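# Balance a bar level on a stand's ridge

## Task

Lay the bar across the ridge at the top of the stand so that it sits very level and stays balanced there on its own. If the robot is still what holds it in place at the end, the goal is not met.

## Robot and tools

Robot: two FANUC CRX arms, left_arm and right_arm, each with a Robotiq 140 mm two-finger gripper. The names are labels, not image sides. In the scene frame the origin lies on the table top midway between the arms, +z is up, +x points out over the table, and left_arm sits on the +y side. Base positions: left_arm (+0.055, +0.424, 0) m, right_arm (-0.058, -0.313, 0) m, both rotated almost not at all about z.

Gripper geometry: the fingers extend along the gripper's own +z axis and close along its y axis. The reported end_effector_position is the point midway between the pads when shut. Closed fingertips stick out about 33 mm past that point, open ones about 9 mm. Closing pushes the tips roughly 24 mm further out, so keep that clearance above any surface.

The row (20 numbers): every command uses one flat list with left_arm's 10 values first, then right_arm's 10, even if only one arm should move. Each block is x, y, z (metres), qw, qx, qy, qz (unit quaternion, w first), then gripper position, force_limit, speed. Position and quaternion are an absolute pose for that gripper's end_effector point in the scene frame, not an offset. The last three are scaled -1 to +1. position: +1 fully open (140 mm gap), about -0.8 pads touching, -1 means squeeze until blocked. force_limit: -1 about 14 N, 0 about 60 N, +1 about 107 N. speed: -1 about 30 mm/s, 0 about 140, +1 about 250. Re-sending the same three gripper values leaves that gripper alone; a 0 is a real command. To hold an arm still, repeat its last reported pose exactly and the same gripper numbers every call; to keep orientation fixed, resend the intended quaternion rather than the drifted reported one.

Tools:
- execute_actions {actions, pictures}: actions is an empty list (just read state) or a list holding one item. An action item has rows (1 to 15 rows of 20 numbers, one row per 1/30 s step, last row reused) and steps (up to 15). A wait item has only steps (up to 300), counted from the previous result, with reply time included. pictures toggles camera images. A rejected call sends nothing; it is rejected if a target lies more than 0.6 m from that arm's last reported position along any gripper axis.
- move {target, speed}: target is one 20-number row; each gripper travels in a straight line toward its pose, all arms finishing together, lasting 0.5 to 10 s (cut off at 10 s). speed is in m/s, 0.002 to 0.5, default 0.25; rotation is capped at twice that in rad/s. Paths ignore obstacles and the other arm, and the hand may lag, wander or overshoot speed, especially near full reach. Gripper values are applied at the start.
- wait {seconds}: 0 to 10 s, nothing new sent.
- zoom_image {camera, region}: camera is cam_high, cam_low, cam_left_wrist or cam_right_wrist; region is [x0, y0, x1, y1] in pixels of that camera's latest image, origin top-left, at most 504 by 504.
- show_instructions: displays the reference pages.
- read_manual {section}: licence texts only.
- finished_scene {scene}: closes the current scene (give its number) and grades it; irreversible. Answering without any tool call also ends things.

Control details: each step, the commanded pose is clipped to 70 mm and 16 degrees from the measured pose, then reached by damped inverse kinematics with position taking priority over orientation. After an action, an arm continues only to its last clipped pose, so check the result and send the rest. The simulation keeps running while you think.

Reading results: the state line shows each gripper's position and quat_wxyz; reported positions can be slightly off, more so at long reach. object_status: 0 moving, 1 blocked while opening, 2 blocked while closing (a grasp), 3 reached target or pads met. After sending -1, confirm 2. To squeeze harder while at 2, raise force_limit and nudge position (e.g. -1 to -0.98). position_measured runs from 3 (open) to 230 (closed), non-linear. HELD marks steps where your row was partly or wholly not sent; "pose unreachable" names an arm the clearance check altered. A "Hand target" line shows where the controller is heading. move adds a line with the ending (done, off_target, moving, held, fault), any limits (paced: pose clipped; held: some steps blocked, after which the arm may speed up) and each gripper's distance from its pose.

Cameras: cam_high and cam_low are 672x504, the wrist cameras 504x504 fisheye.

Avoid: hitting or pressing the arms together; pushing into firm objects, since the arms are stiff and even a small overshoot past contact can trip a fault (joint torque at its load limit, or 150 N external force), which halts that arm for 10 s and drops the rest of the call. Faster approaches and targets deeper past contact hit harder. Do not drop, slip, slam or knock anything, and never send anything off the table. Loose objects may be nudged by outside disturbances, so verify the bar stays balanced after releasing and retracting. Holding loads heats motors; a MOTOR HOT warning precedes an OVER-TEMPERATURE FAULT that brakes the arm until it cools. Smooth, economical motion is preferred.

Each tool is called after "Request:" as name([rows], argument=value, ...), one row to a line, values as JSON.

Reference images:

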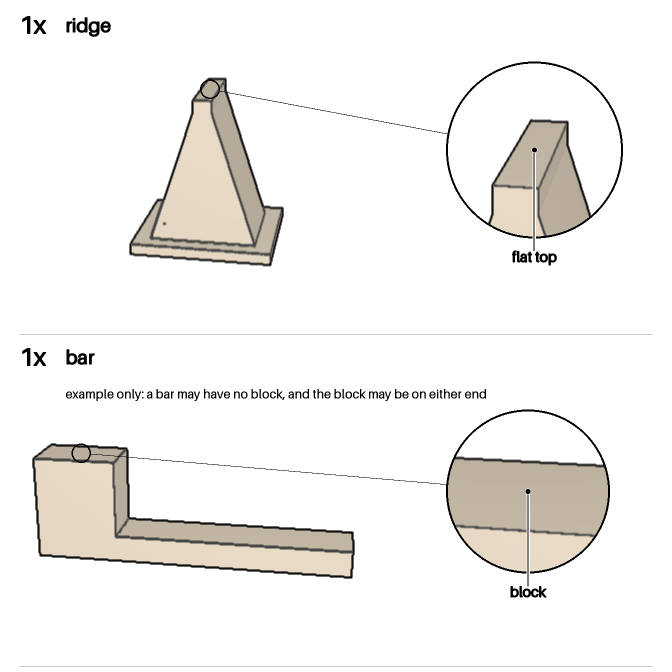

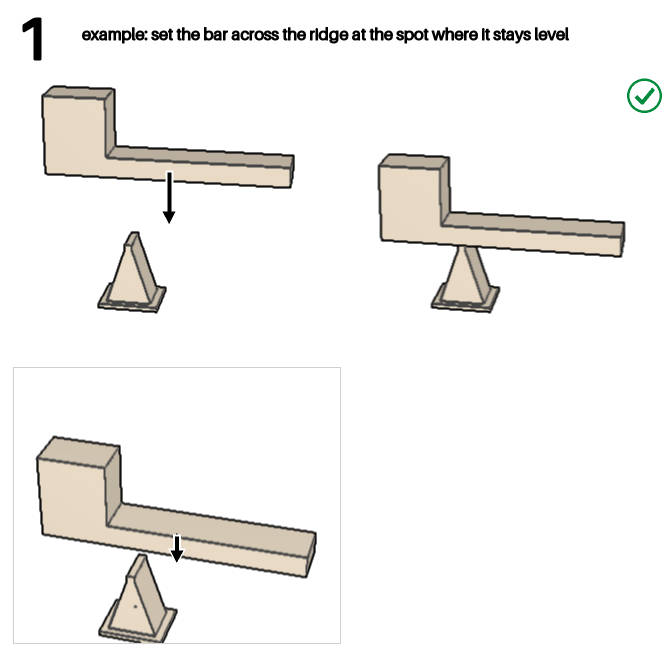

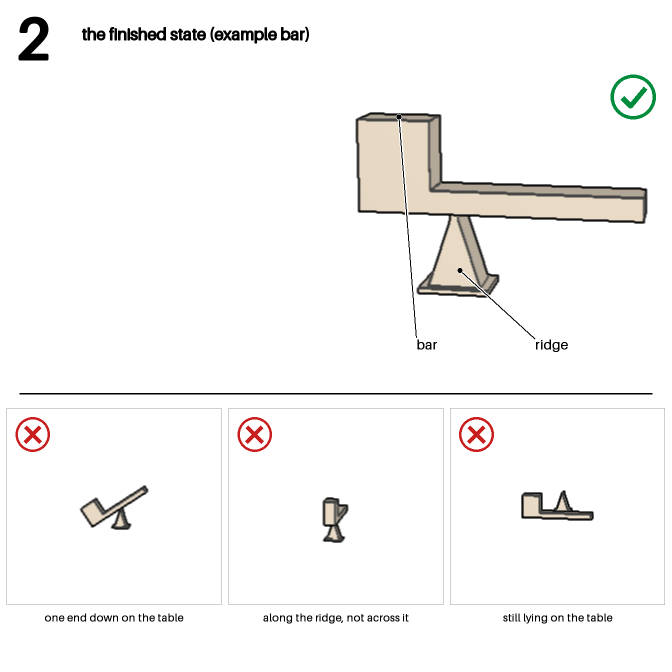

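## Session

Request:
execute_actions(actions=[])

Scene clock: 0.00 s of 4100.00 s.
left_arm: end_effector_position=(+0.5771, -0.2059, +0.2707) position_measured=3 object_status=3 end_effector_quat_wxyz=(-0.031, +0.883, -0.037, +0.467) | right_arm: end_effector_position=(+0.2704, -0.6691, +0.2370) position_measured=3 object_status=3 end_effector_quat_wxyz=(-0.090, -0.488, +0.868, +0.009)
Joint positions: left_arm=[-1.117  0.602  0.716 -0.898 -1.282  2.681] | right_arm=[-0.465  0.153  0.106  0.137 -1.642 -0.094]
Joint velocities: left_arm=[-0.    -0.    -0.     0.001  0.     0.001] | right_arm=[ 0.002 -0.     0.     0.    -0.     0.   ]
Hand target (left_arm): +0.577, -0.206, +0.271; -0.031, +0.883, -0.037, +0.467
Hand target (right_arm): +0.270, -0.669, +0.237; -0.090, -0.488, +0.868, +0.009

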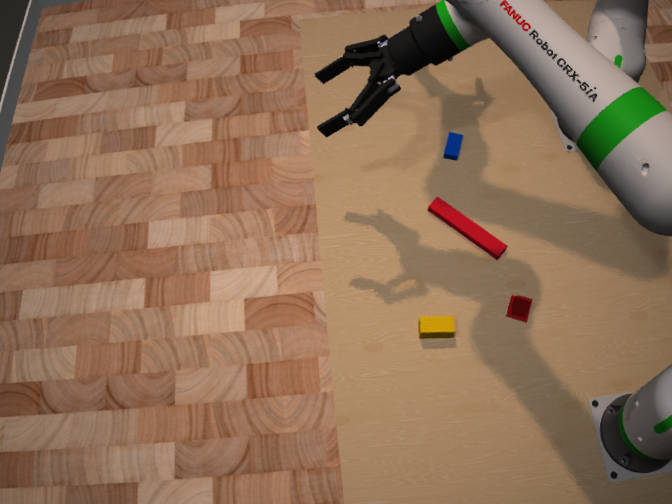

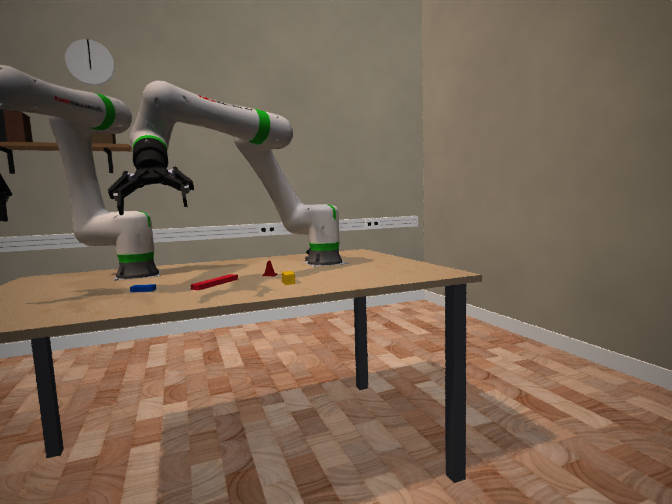

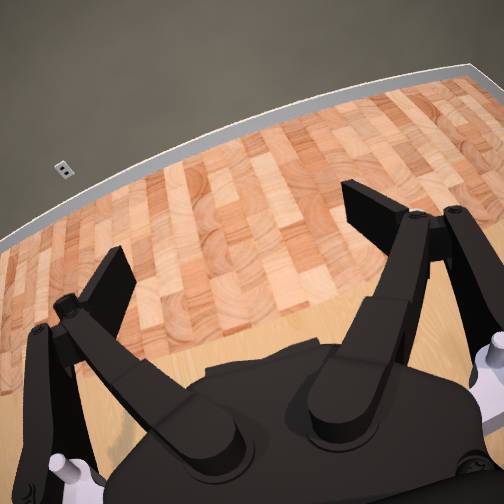

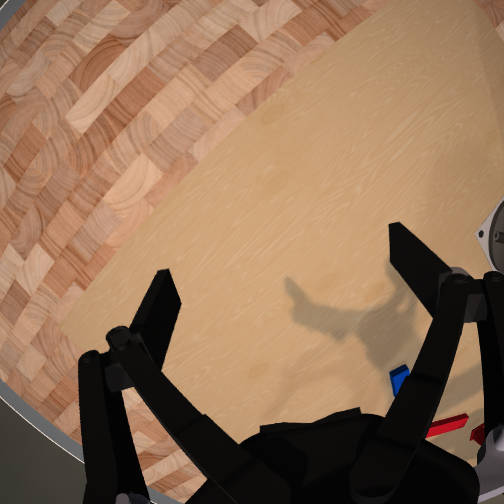

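Request:
zoom_image(camera="cam_high", region=[400, 110, 672, 360])

Request:
zoom_image(camera="cam_low", region=[170, 245, 310, 305])

Request:
move(target=[0.3,0.15,0.25,0,1,0,0,1,0,0,0.2704,-0.6691,0.237,-0.09,-0.488,0.868,0.009,1,0,0])

Region (400, 110, 672, 360) of cam_high's 672x504 image, scaled by 1.853, with more detail than that image has; it fills the top 463 rows of this view, and the rest is white.

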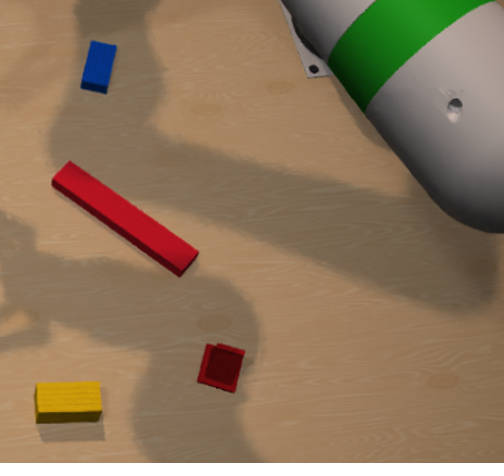

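Region (170, 245, 310, 305) of cam_low's 672x504 image, scaled by 3.600, with more detail than that image has; it fills the top 216 rows of this view, and the rest is white.

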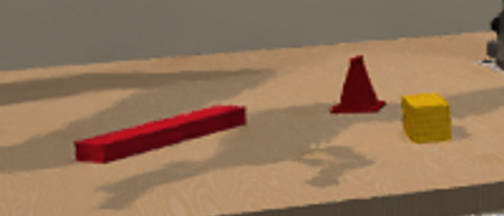

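Scene clock: 5.20 s of 4100.00 s.
left_arm: end_effector_position=(+0.3001, +0.1503, +0.2485) position_measured=3 object_status=3 end_effector_quat_wxyz=(-0.001, +1.000, -0.001, -0.000) | right_arm: end_effector_position=(+0.2704, -0.6691, +0.2370) position_measured=3 object_status=3 end_effector_quat_wxyz=(-0.090, -0.488, +0.868, +0.009)
Joint positions: left_arm=[-0.489 -0.211 -0.166 -0.002 -1.617  2.049] | right_arm=[-0.464  0.152  0.105  0.138 -1.641 -0.093]
Joint velocities: left_arm=[ 0.003 -0.001 -0.001  0.    -0.001 -0.001] | right_arm=[-0.    -0.001 -0.    -0.    -0.    -0.   ]
Hand target (left_arm): +0.300, +0.150, +0.248; -0.001, +1.000, -0.001, -0.000
Hand target (right_arm): +0.270, -0.669, +0.237; -0.090, -0.488, +0.868, +0.009
Off the commanded pose (left_arm): 0.002 m, 0 deg.
Off the commanded pose (right_arm): 0.000 m, 0 deg.
move: done

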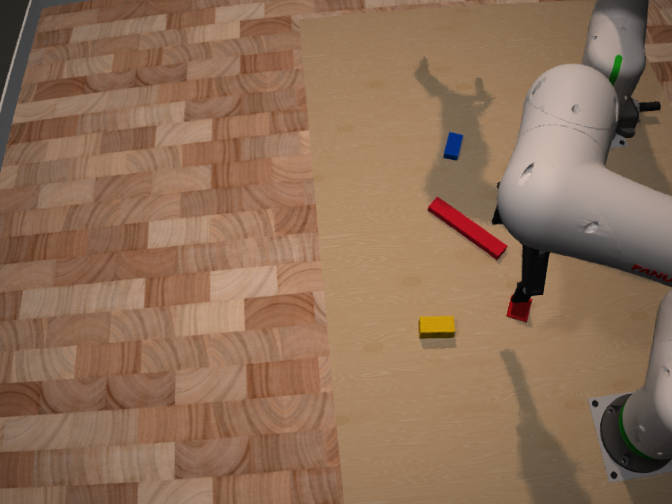

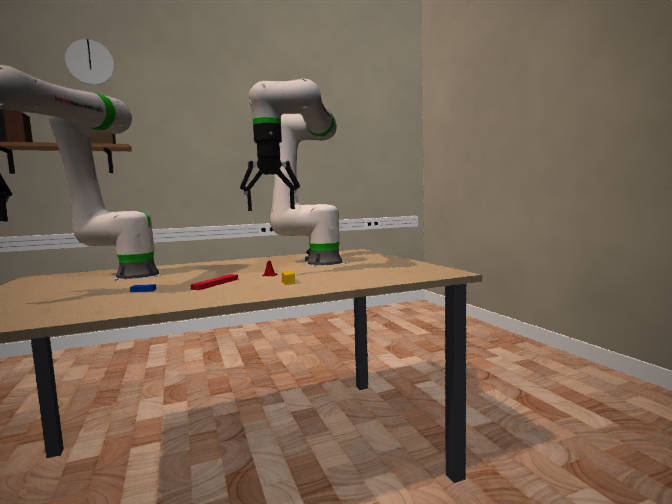

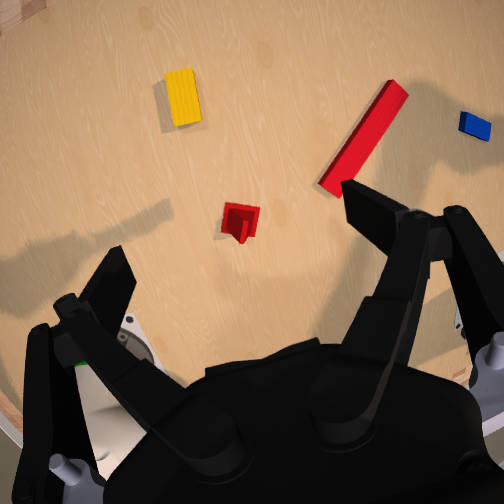

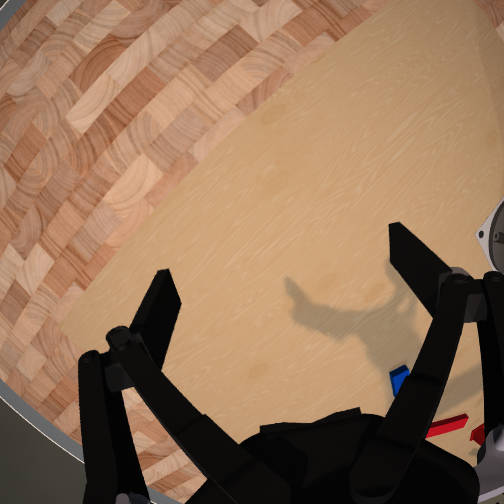

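Request:
move(target=[0.3,0.15,0.11,0,1,0,0,1,0,0,0.2704,-0.6691,0.237,-0.09,-0.488,0.868,0.009,1,0,0])

Scene clock: 9.20 s of 4100.00 s.
left_arm: end_effector_position=(+0.3004, +0.1498, +0.1100) position_measured=3 object_status=3 end_effector_quat_wxyz=(+0.000, +1.000, -0.000, +0.000) | right_arm: end_effector_position=(+0.2704, -0.6691, +0.2370) position_measured=3 object_status=3 end_effector_quat_wxyz=(-0.090, -0.488, +0.868, +0.009)
Joint positions: left_arm=[-0.487 -0.168 -0.458  0.    -1.282  2.049] | right_arm=[-0.464  0.152  0.105  0.138 -1.641 -0.093]
Joint velocities: left_arm=[-0.002  0.    -0.001  0.     0.002  0.001] | right_arm=[ 0.001  0.001  0.    -0.    -0.     0.001]
Hand target (left_arm): +0.300, +0.150, +0.110; +0.000, +1.000, -0.000, -0.000
Hand target (right_arm): +0.270, -0.669, +0.237; -0.090, -0.488, +0.868, +0.009
Off the commanded pose (left_arm): 0.000 m, 0 deg.
Off the commanded pose (right_arm): 0.000 m, 0 deg.
move: done

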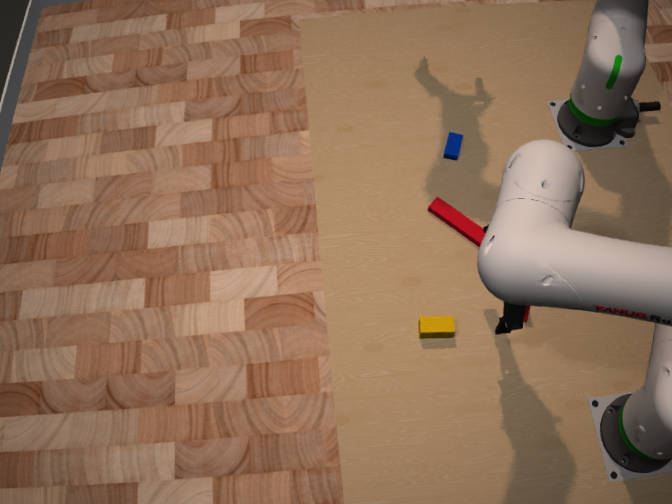

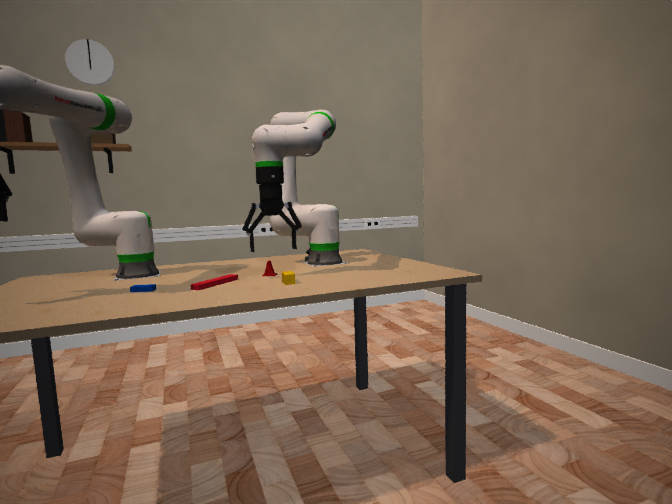

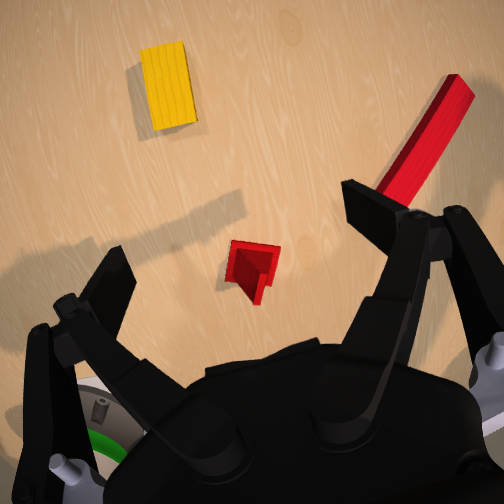

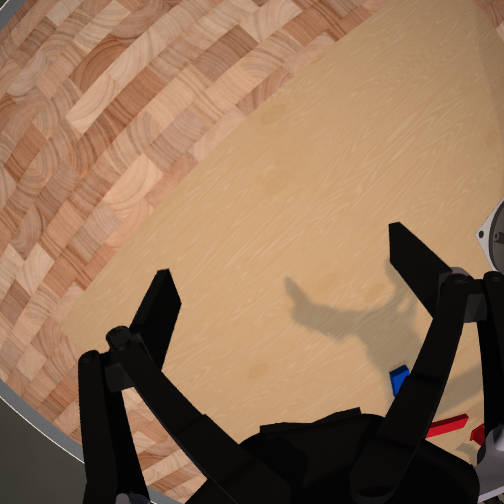

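Request:
move(target=[0.282,-0.05,0.1,0,0.899,-0.438,0,1,0,0,0.2704,-0.6691,0.237,-0.09,-0.488,0.868,0.009,1,0,0])

Scene clock: 22.47 s of 4100.00 s.
left_arm: end_effector_position=(+0.2819, -0.0500, +0.1004) position_measured=3 object_status=3 end_effector_quat_wxyz=(+0.000, +0.899, -0.438, +0.000) | right_arm: end_effector_position=(+0.2704, -0.6691, +0.2370) position_measured=3 object_status=3 end_effector_quat_wxyz=(-0.090, -0.488, +0.868, +0.009)
Joint positions: left_arm=[-0.883  0.239 -0.059  0.    -1.272  1.538] | right_arm=[-0.464  0.152  0.105  0.138 -1.641 -0.093]
Joint velocities: left_arm=[-0.001  0.002  0.002  0.    -0.001 -0.001] | right_arm=[ 0.001 -0.     0.    -0.001  0.001 -0.001]
Hand target (left_arm): +0.282, -0.050, +0.100; +0.000, +0.899, -0.438, +0.000
Hand target (right_arm): +0.270, -0.669, +0.237; -0.090, -0.488, +0.868, +0.009
Off the commanded pose (left_arm): 0.000 m, 0 deg.
Off the commanded pose (right_arm): 0.000 m, 0 deg.
After step 90, 8.03 s passed at rest.
move: done

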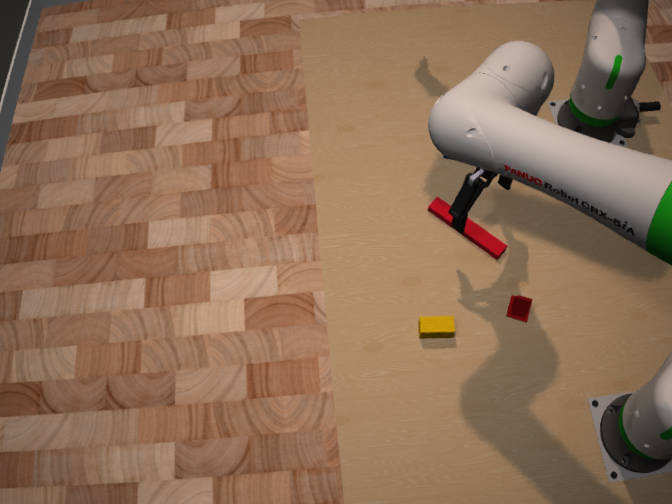

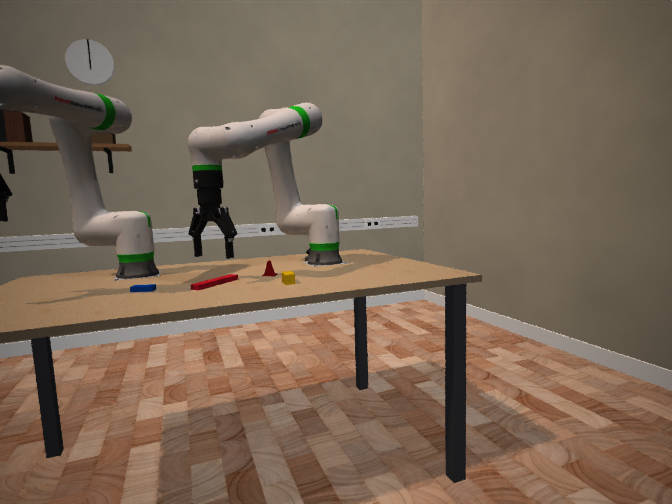

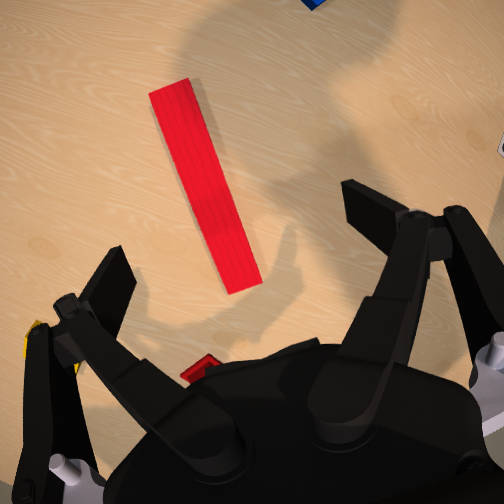

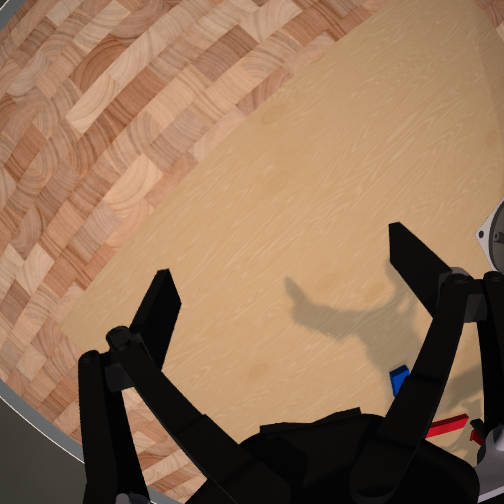

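Request:
move(target=[0.296,-0.043,0.042,0,0.914,-0.407,0,0.2,0,0,0.2704,-0.6691,0.237,-0.09,-0.488,0.868,0.009,1,0,0], speed=0.1)

Scene clock: 25.60 s of 4100.00 s.
left_arm: end_effector_position=(+0.2961, -0.0431, +0.0420) position_measured=104 object_status=3 end_effector_quat_wxyz=(-0.000, +0.913, -0.407, +0.000) | right_arm: end_effector_position=(+0.2704, -0.6691, +0.2370) position_measured=3 object_status=3 end_effector_quat_wxyz=(-0.090, -0.488, +0.868, +0.009)
Joint positions: left_arm=[-0.853  0.291 -0.138 -0.    -1.141  1.577] | right_arm=[-0.464  0.152  0.105  0.138 -1.641 -0.093]
Joint velocities: left_arm=[ 0.     0.001 -0.001  0.     0.002  0.001] | right_arm=[-0.001 -0.001 -0.     0.     0.001 -0.001]
Hand target (left_arm): +0.296, -0.043, +0.042; +0.000, +0.913, -0.407, -0.000
Hand target (right_arm): +0.270, -0.669, +0.237; -0.090, -0.488, +0.868, +0.009
Off the commanded pose (left_arm): 0.000 m, 0 deg.
Off the commanded pose (right_arm): 0.000 m, 0 deg.
move: done

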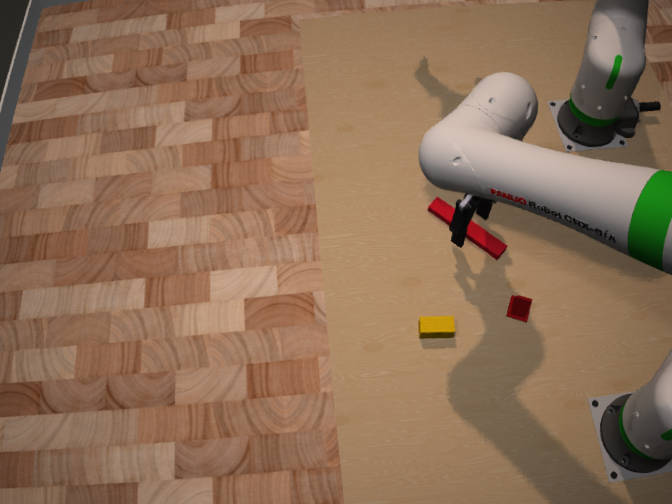

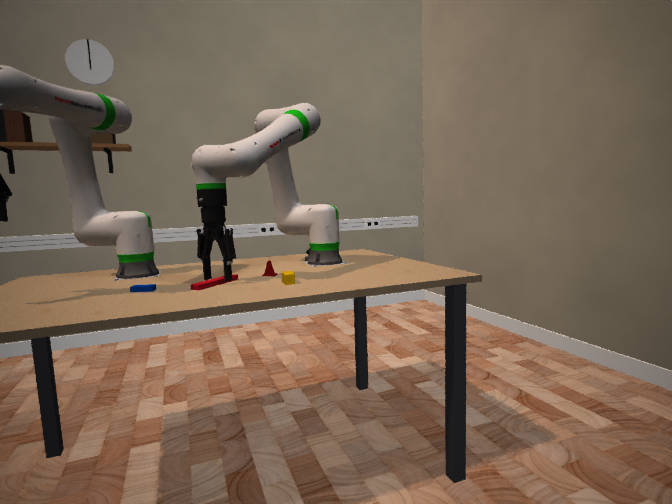

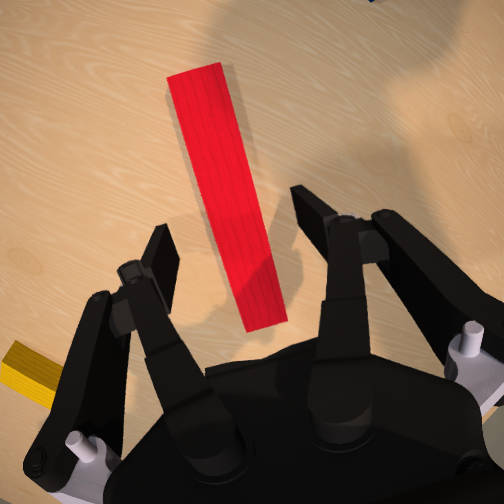

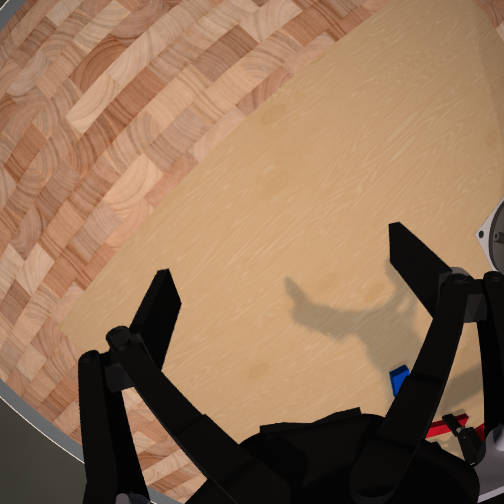

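Request:
move(target=[0.3035,-0.051,0.04,0,0.914,-0.407,0,0.2,0,0,0.2704,-0.6691,0.237,-0.09,-0.488,0.868,0.009,1,0,0], speed=0.1)

Request:
move(target=[0.3035,-0.051,0.04,0,0.914,-0.407,0,-1,-0.3,-0.3,0.2704,-0.6691,0.237,-0.09,-0.488,0.868,0.009,1,0,0])

Request:
move(target=[0.29,-0.02,0.14,0,0.914,-0.407,0,-1,-0.3,-0.3,0.2704,-0.6691,0.237,-0.09,-0.488,0.868,0.009,1,0,0])

Request:
move(target=[0.254,0.184,0.14,0,0.559,-0.829,0,-1,-0.3,-0.3,0.2704,-0.6691,0.237,-0.09,-0.488,0.868,0.009,1,0,0])

Scene clock: 31.93 s of 4100.00 s.
left_arm: end_effector_position=(+0.3035, -0.0510, +0.0400) position_measured=104 object_status=3 end_effector_quat_wxyz=(+0.000, +0.914, -0.407, -0.000) | right_arm: end_effector_position=(+0.2704, -0.6691, +0.2370) position_measured=3 object_status=3 end_effector_quat_wxyz=(-0.090, -0.488, +0.868, +0.009)
Joint positions: left_arm=[-0.852  0.317 -0.109  0.    -1.144  1.577] | right_arm=[-0.464  0.152  0.105  0.138 -1.641 -0.093]
Joint velocities: left_arm=[ 0.     0.001  0.002 -0.     0.     0.   ] | right_arm=[ 0.001 -0.    -0.     0.001 -0.     0.002]
Hand target (left_arm): +0.303, -0.051, +0.040; -0.000, +0.914, -0.407, +0.000
Hand target (right_arm): +0.270, -0.669, +0.237; -0.090, -0.488, +0.868, +0.009
Off the commanded pose (left_arm): 0.000 m, 0 deg.
Off the commanded pose (right_arm): 0.000 m, 0 deg.
After step 90, 2.63 s passed at rest.
move: done

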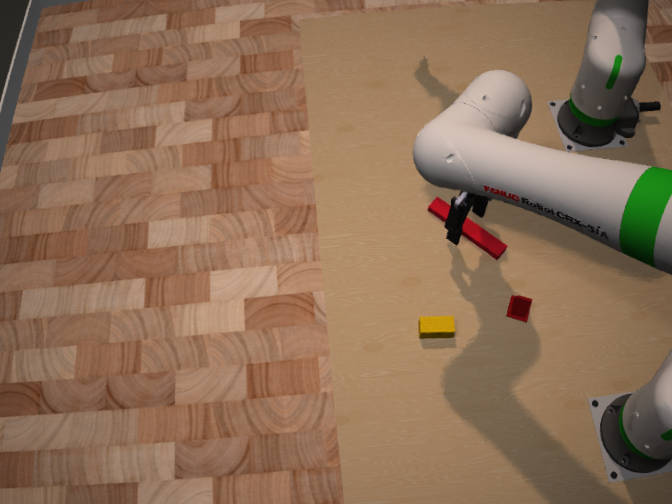

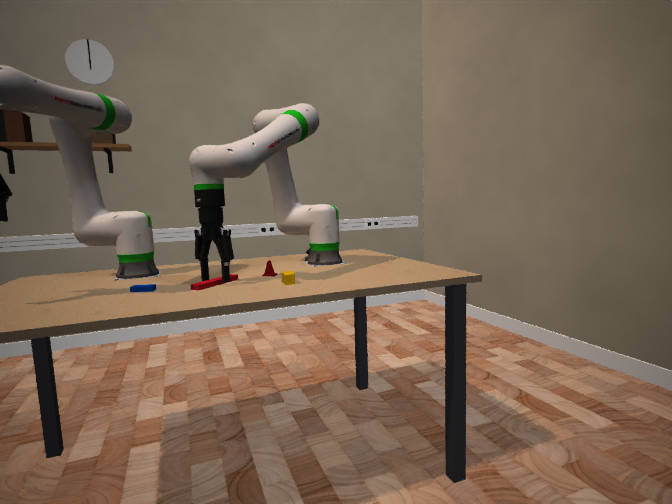

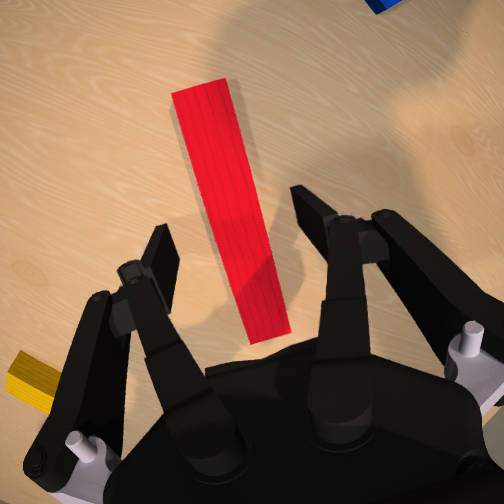

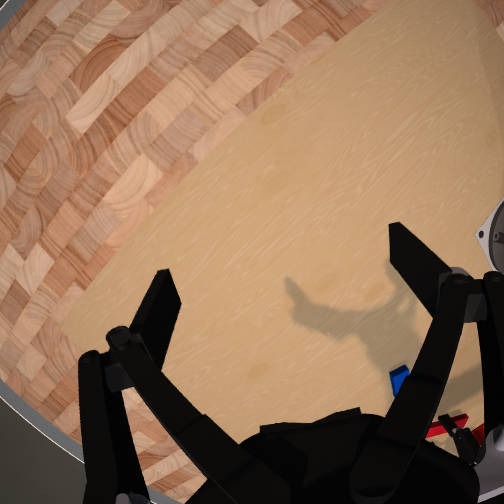

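Scene clock: 32.63 s of 4100.00 s.
left_arm: end_effector_position=(+0.3035, -0.0510, +0.0400) position_measured=184 object_status=2 end_effector_quat_wxyz=(+0.000, +0.914, -0.407, -0.000) | right_arm: end_effector_position=(+0.2704, -0.6691, +0.2370) position_measured=3 object_status=3 end_effector_quat_wxyz=(-0.090, -0.488, +0.868, +0.009)
Joint positions: left_arm=[-0.852  0.317 -0.109  0.    -1.144  1.577] | right_arm=[-0.464  0.152  0.105  0.138 -1.641 -0.093]
Joint velocities: left_arm=[-0. -0.  0.  0.  0.  0.] | right_arm=[-0.    -0.001 -0.     0.    -0.     0.   ]
Hand target (left_arm): +0.304, -0.051, +0.040; -0.000, +0.914, -0.407, -0.000
Hand target (right_arm): +0.270, -0.669, +0.237; -0.090, -0.488, +0.868, +0.009
Off the commanded pose (left_arm): 0.000 m, 0 deg.
Off the commanded pose (right_arm): 0.000 m, 0 deg.
move: done

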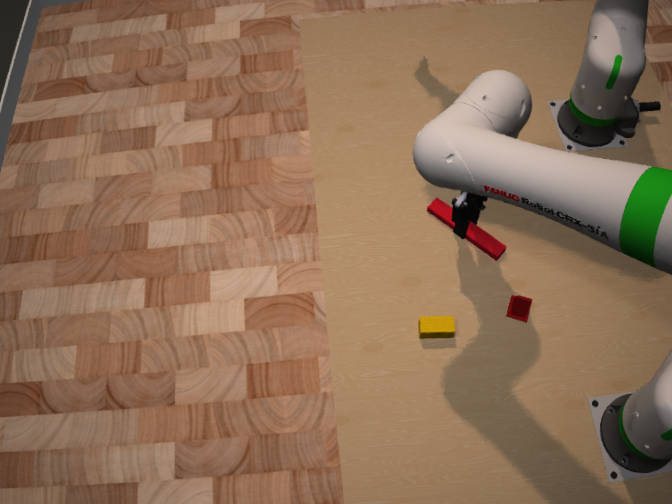

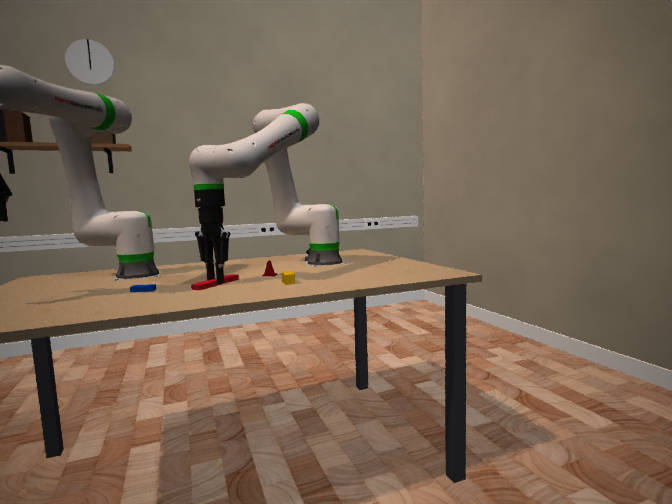

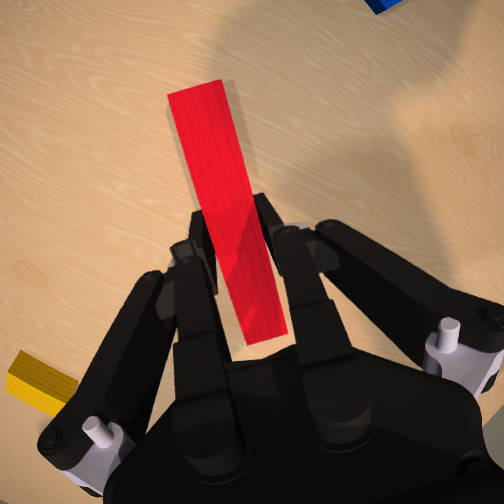

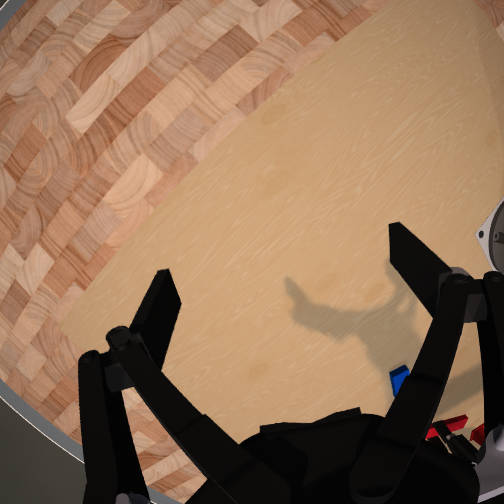

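Scene clock: 33.50 s of 4100.00 s.
left_arm: end_effector_position=(+0.2898, -0.0198, +0.1399) position_measured=184 object_status=2 end_effector_quat_wxyz=(+0.000, +0.914, -0.407, -0.000) | right_arm: end_effector_position=(+0.2704, -0.6691, +0.2370) position_measured=3 object_status=3 end_effector_quat_wxyz=(-0.090, -0.488, +0.868, +0.009)
Joint positions: left_arm=[-0.831  0.158 -0.061  0.    -1.352  1.555] | right_arm=[-0.464  0.152  0.105  0.138 -1.641 -0.093]
Joint velocities: left_arm=[ 0.    -0.002  0.001 -0.    -0.002  0.002] | right_arm=[-0.002  0.     0.    -0.    -0.001  0.   ]
Hand target (left_arm): +0.290, -0.020, +0.140; -0.000, +0.914, -0.407, +0.000
Hand target (right_arm): +0.270, -0.669, +0.237; -0.090, -0.488, +0.868, +0.009
Off the commanded pose (left_arm): 0.000 m, 0 deg.
Off the commanded pose (right_arm): 0.000 m, 0 deg.
move: done

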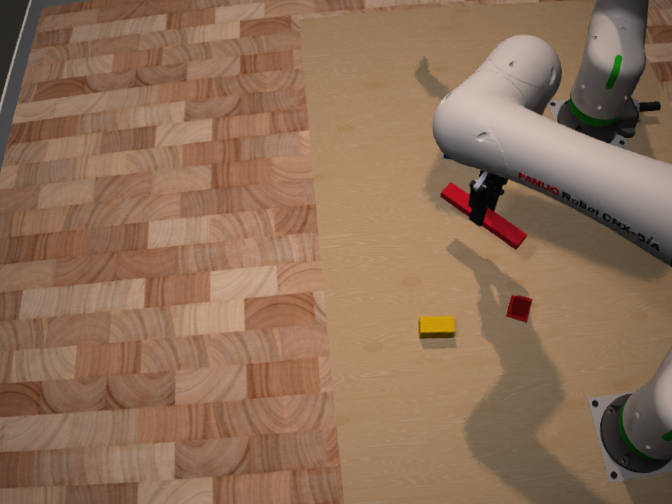

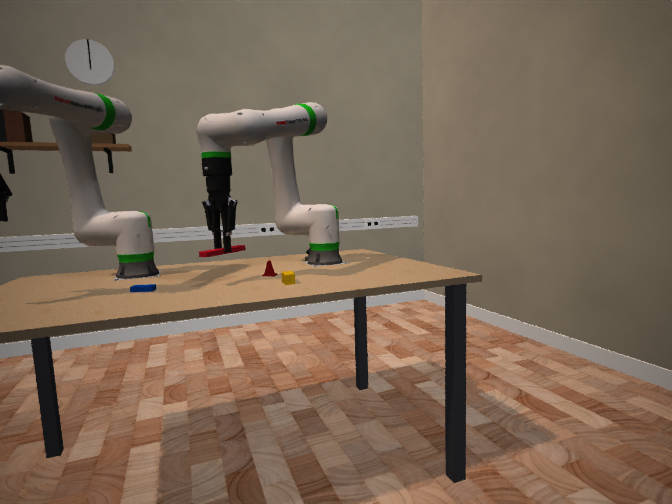

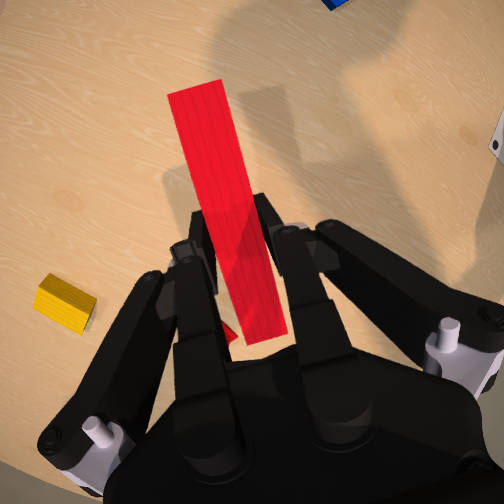

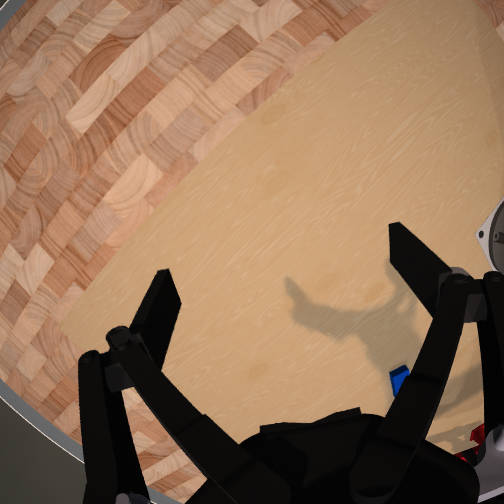

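Scene clock: 36.20 s of 4100.00 s.
left_arm: end_effector_position=(+0.2542, +0.1841, +0.1395) position_measured=184 object_status=2 end_effector_quat_wxyz=(+0.000, -0.559, +0.829, +0.000) | right_arm: end_effector_position=(+0.2704, -0.6691, +0.2370) position_measured=3 object_status=3 end_effector_quat_wxyz=(-0.090, -0.488, +0.868, +0.009)
Joint positions: left_arm=[-0.456 -0.35  -0.523 -0.001 -1.398  0.064] | right_arm=[-0.464  0.152  0.105  0.138 -1.641 -0.093]
Joint velocities: left_arm=[ 0.004 -0.002 -0.002  0.002  0.    -0.006] | right_arm=[ 0.003 -0.     0.    -0.     0.     0.   ]
Hand target (left_arm): +0.254, +0.184, +0.139; +0.000, -0.559, +0.829, +0.000
Hand target (right_arm): +0.270, -0.669, +0.237; -0.090, -0.488, +0.868, +0.009
Off the commanded pose (left_arm): 0.001 m, 0 deg.
Off the commanded pose (right_arm): 0.000 m, 0 deg.
move: done

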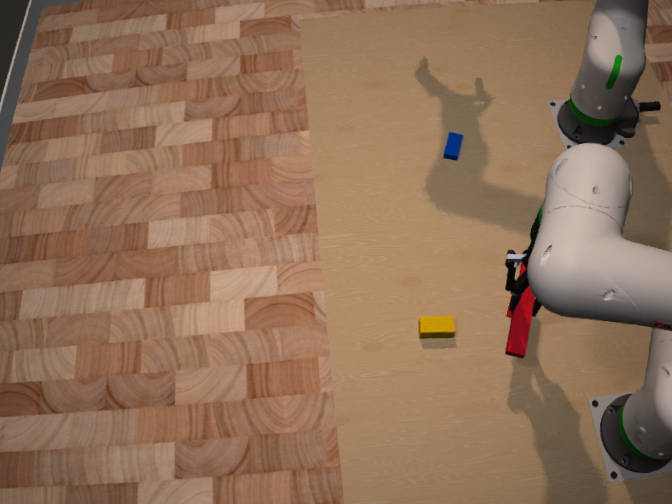

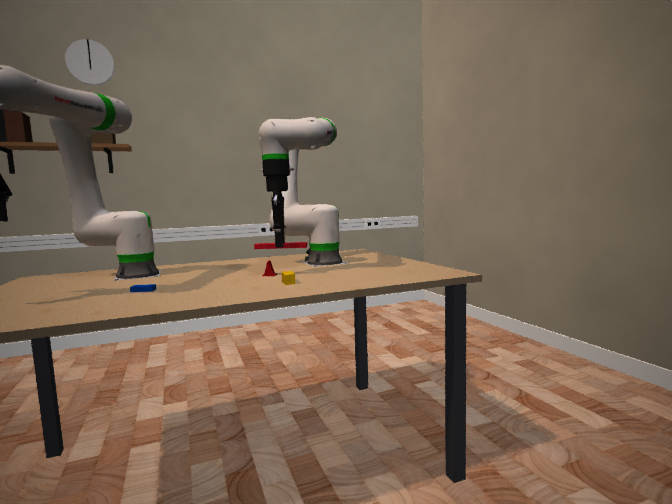

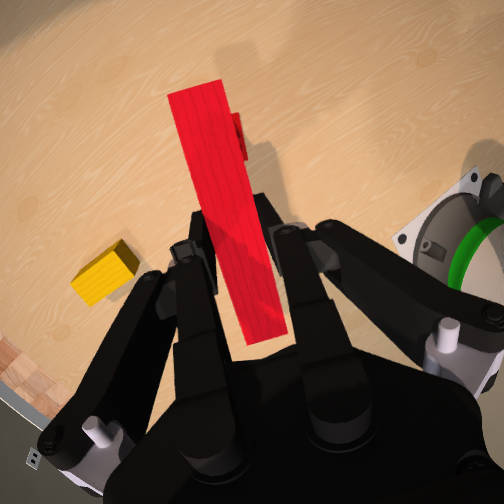

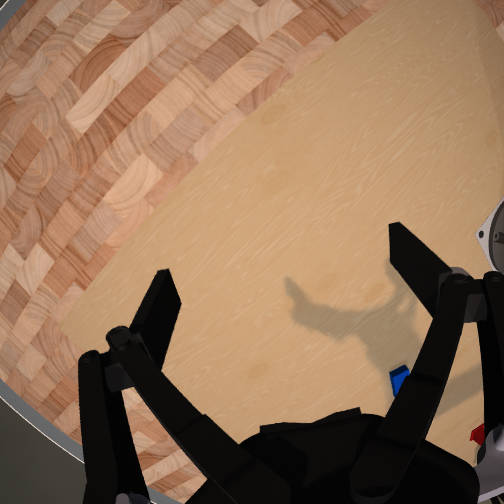

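Request:
move(target=[0.235,0.144,0.112,0,0.559,-0.829,0,-1,-0.3,-0.3,0.2704,-0.6691,0.237,-0.09,-0.488,0.868,0.009,1,0,0], speed=0.08)

Request:
zoom_image(camera="cam_low", region=[230, 230, 310, 290])

Scene clock: 41.80 s of 4100.00 s.
left_arm: end_effector_position=(+0.2349, +0.1439, +0.1120) position_measured=184 object_status=2 end_effector_quat_wxyz=(-0.000, -0.559, +0.829, -0.000) | right_arm: end_effector_position=(+0.2704, -0.6691, +0.2370) position_measured=3 object_status=3 end_effector_quat_wxyz=(-0.090, -0.488, +0.868, +0.009)
Joint positions: left_arm=[-0.606 -0.271 -0.533  0.001 -1.308  0.213] | right_arm=[-0.464  0.152  0.105  0.138 -1.641 -0.093]
Joint velocities: left_arm=[-0.002  0.001  0.004 -0.005  0.001  0.003] | right_arm=[ 0.     0.     0.     0.     0.001 -0.001]
Hand target (left_arm): +0.235, +0.144, +0.112; -0.000, -0.559, +0.829, -0.000
Hand target (right_arm): +0.270, -0.669, +0.237; -0.090, -0.488, +0.868, +0.009
Off the commanded pose (left_arm): 0.000 m, 0 deg.
Off the commanded pose (right_arm): 0.000 m, 0 deg.
After step 90, 1.60 s passed at rest.
move: done

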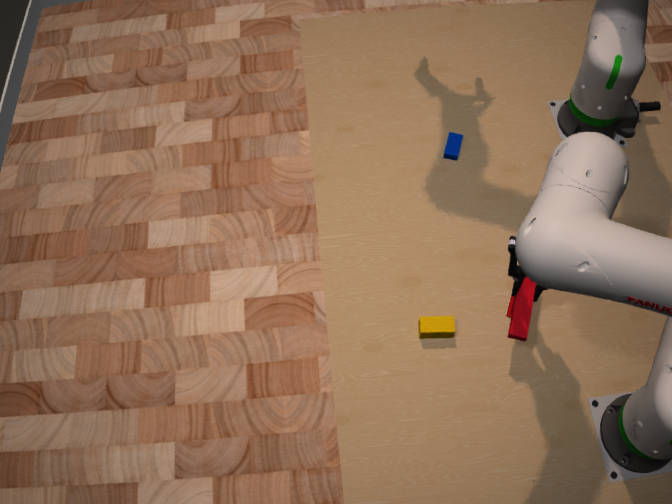

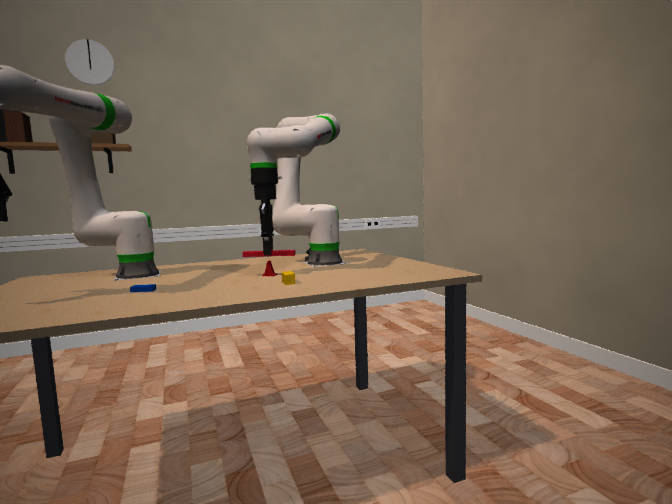

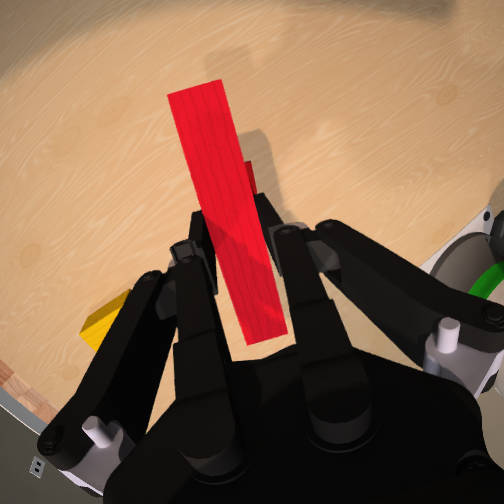

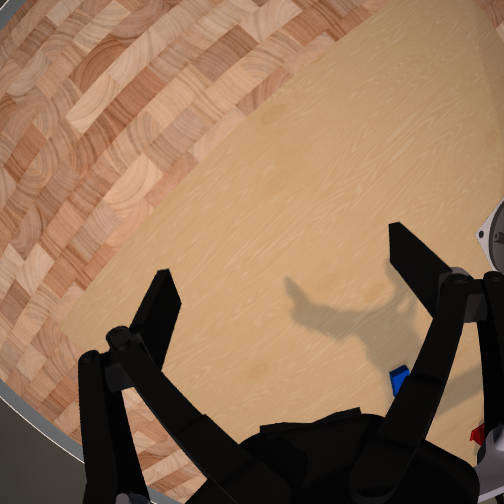

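Region (230, 230, 310, 290) of cam_low's 672x504 image, scaled by 6.300, with more detail than that image has; it fills the top 378 rows of this view, and the rest is white.

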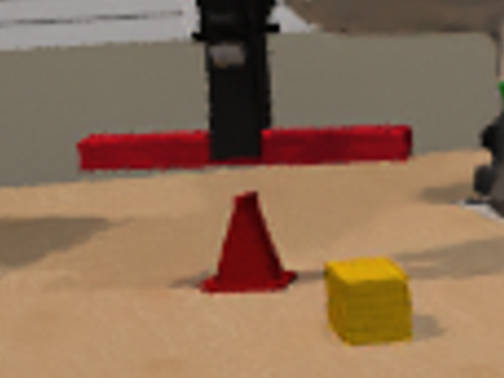

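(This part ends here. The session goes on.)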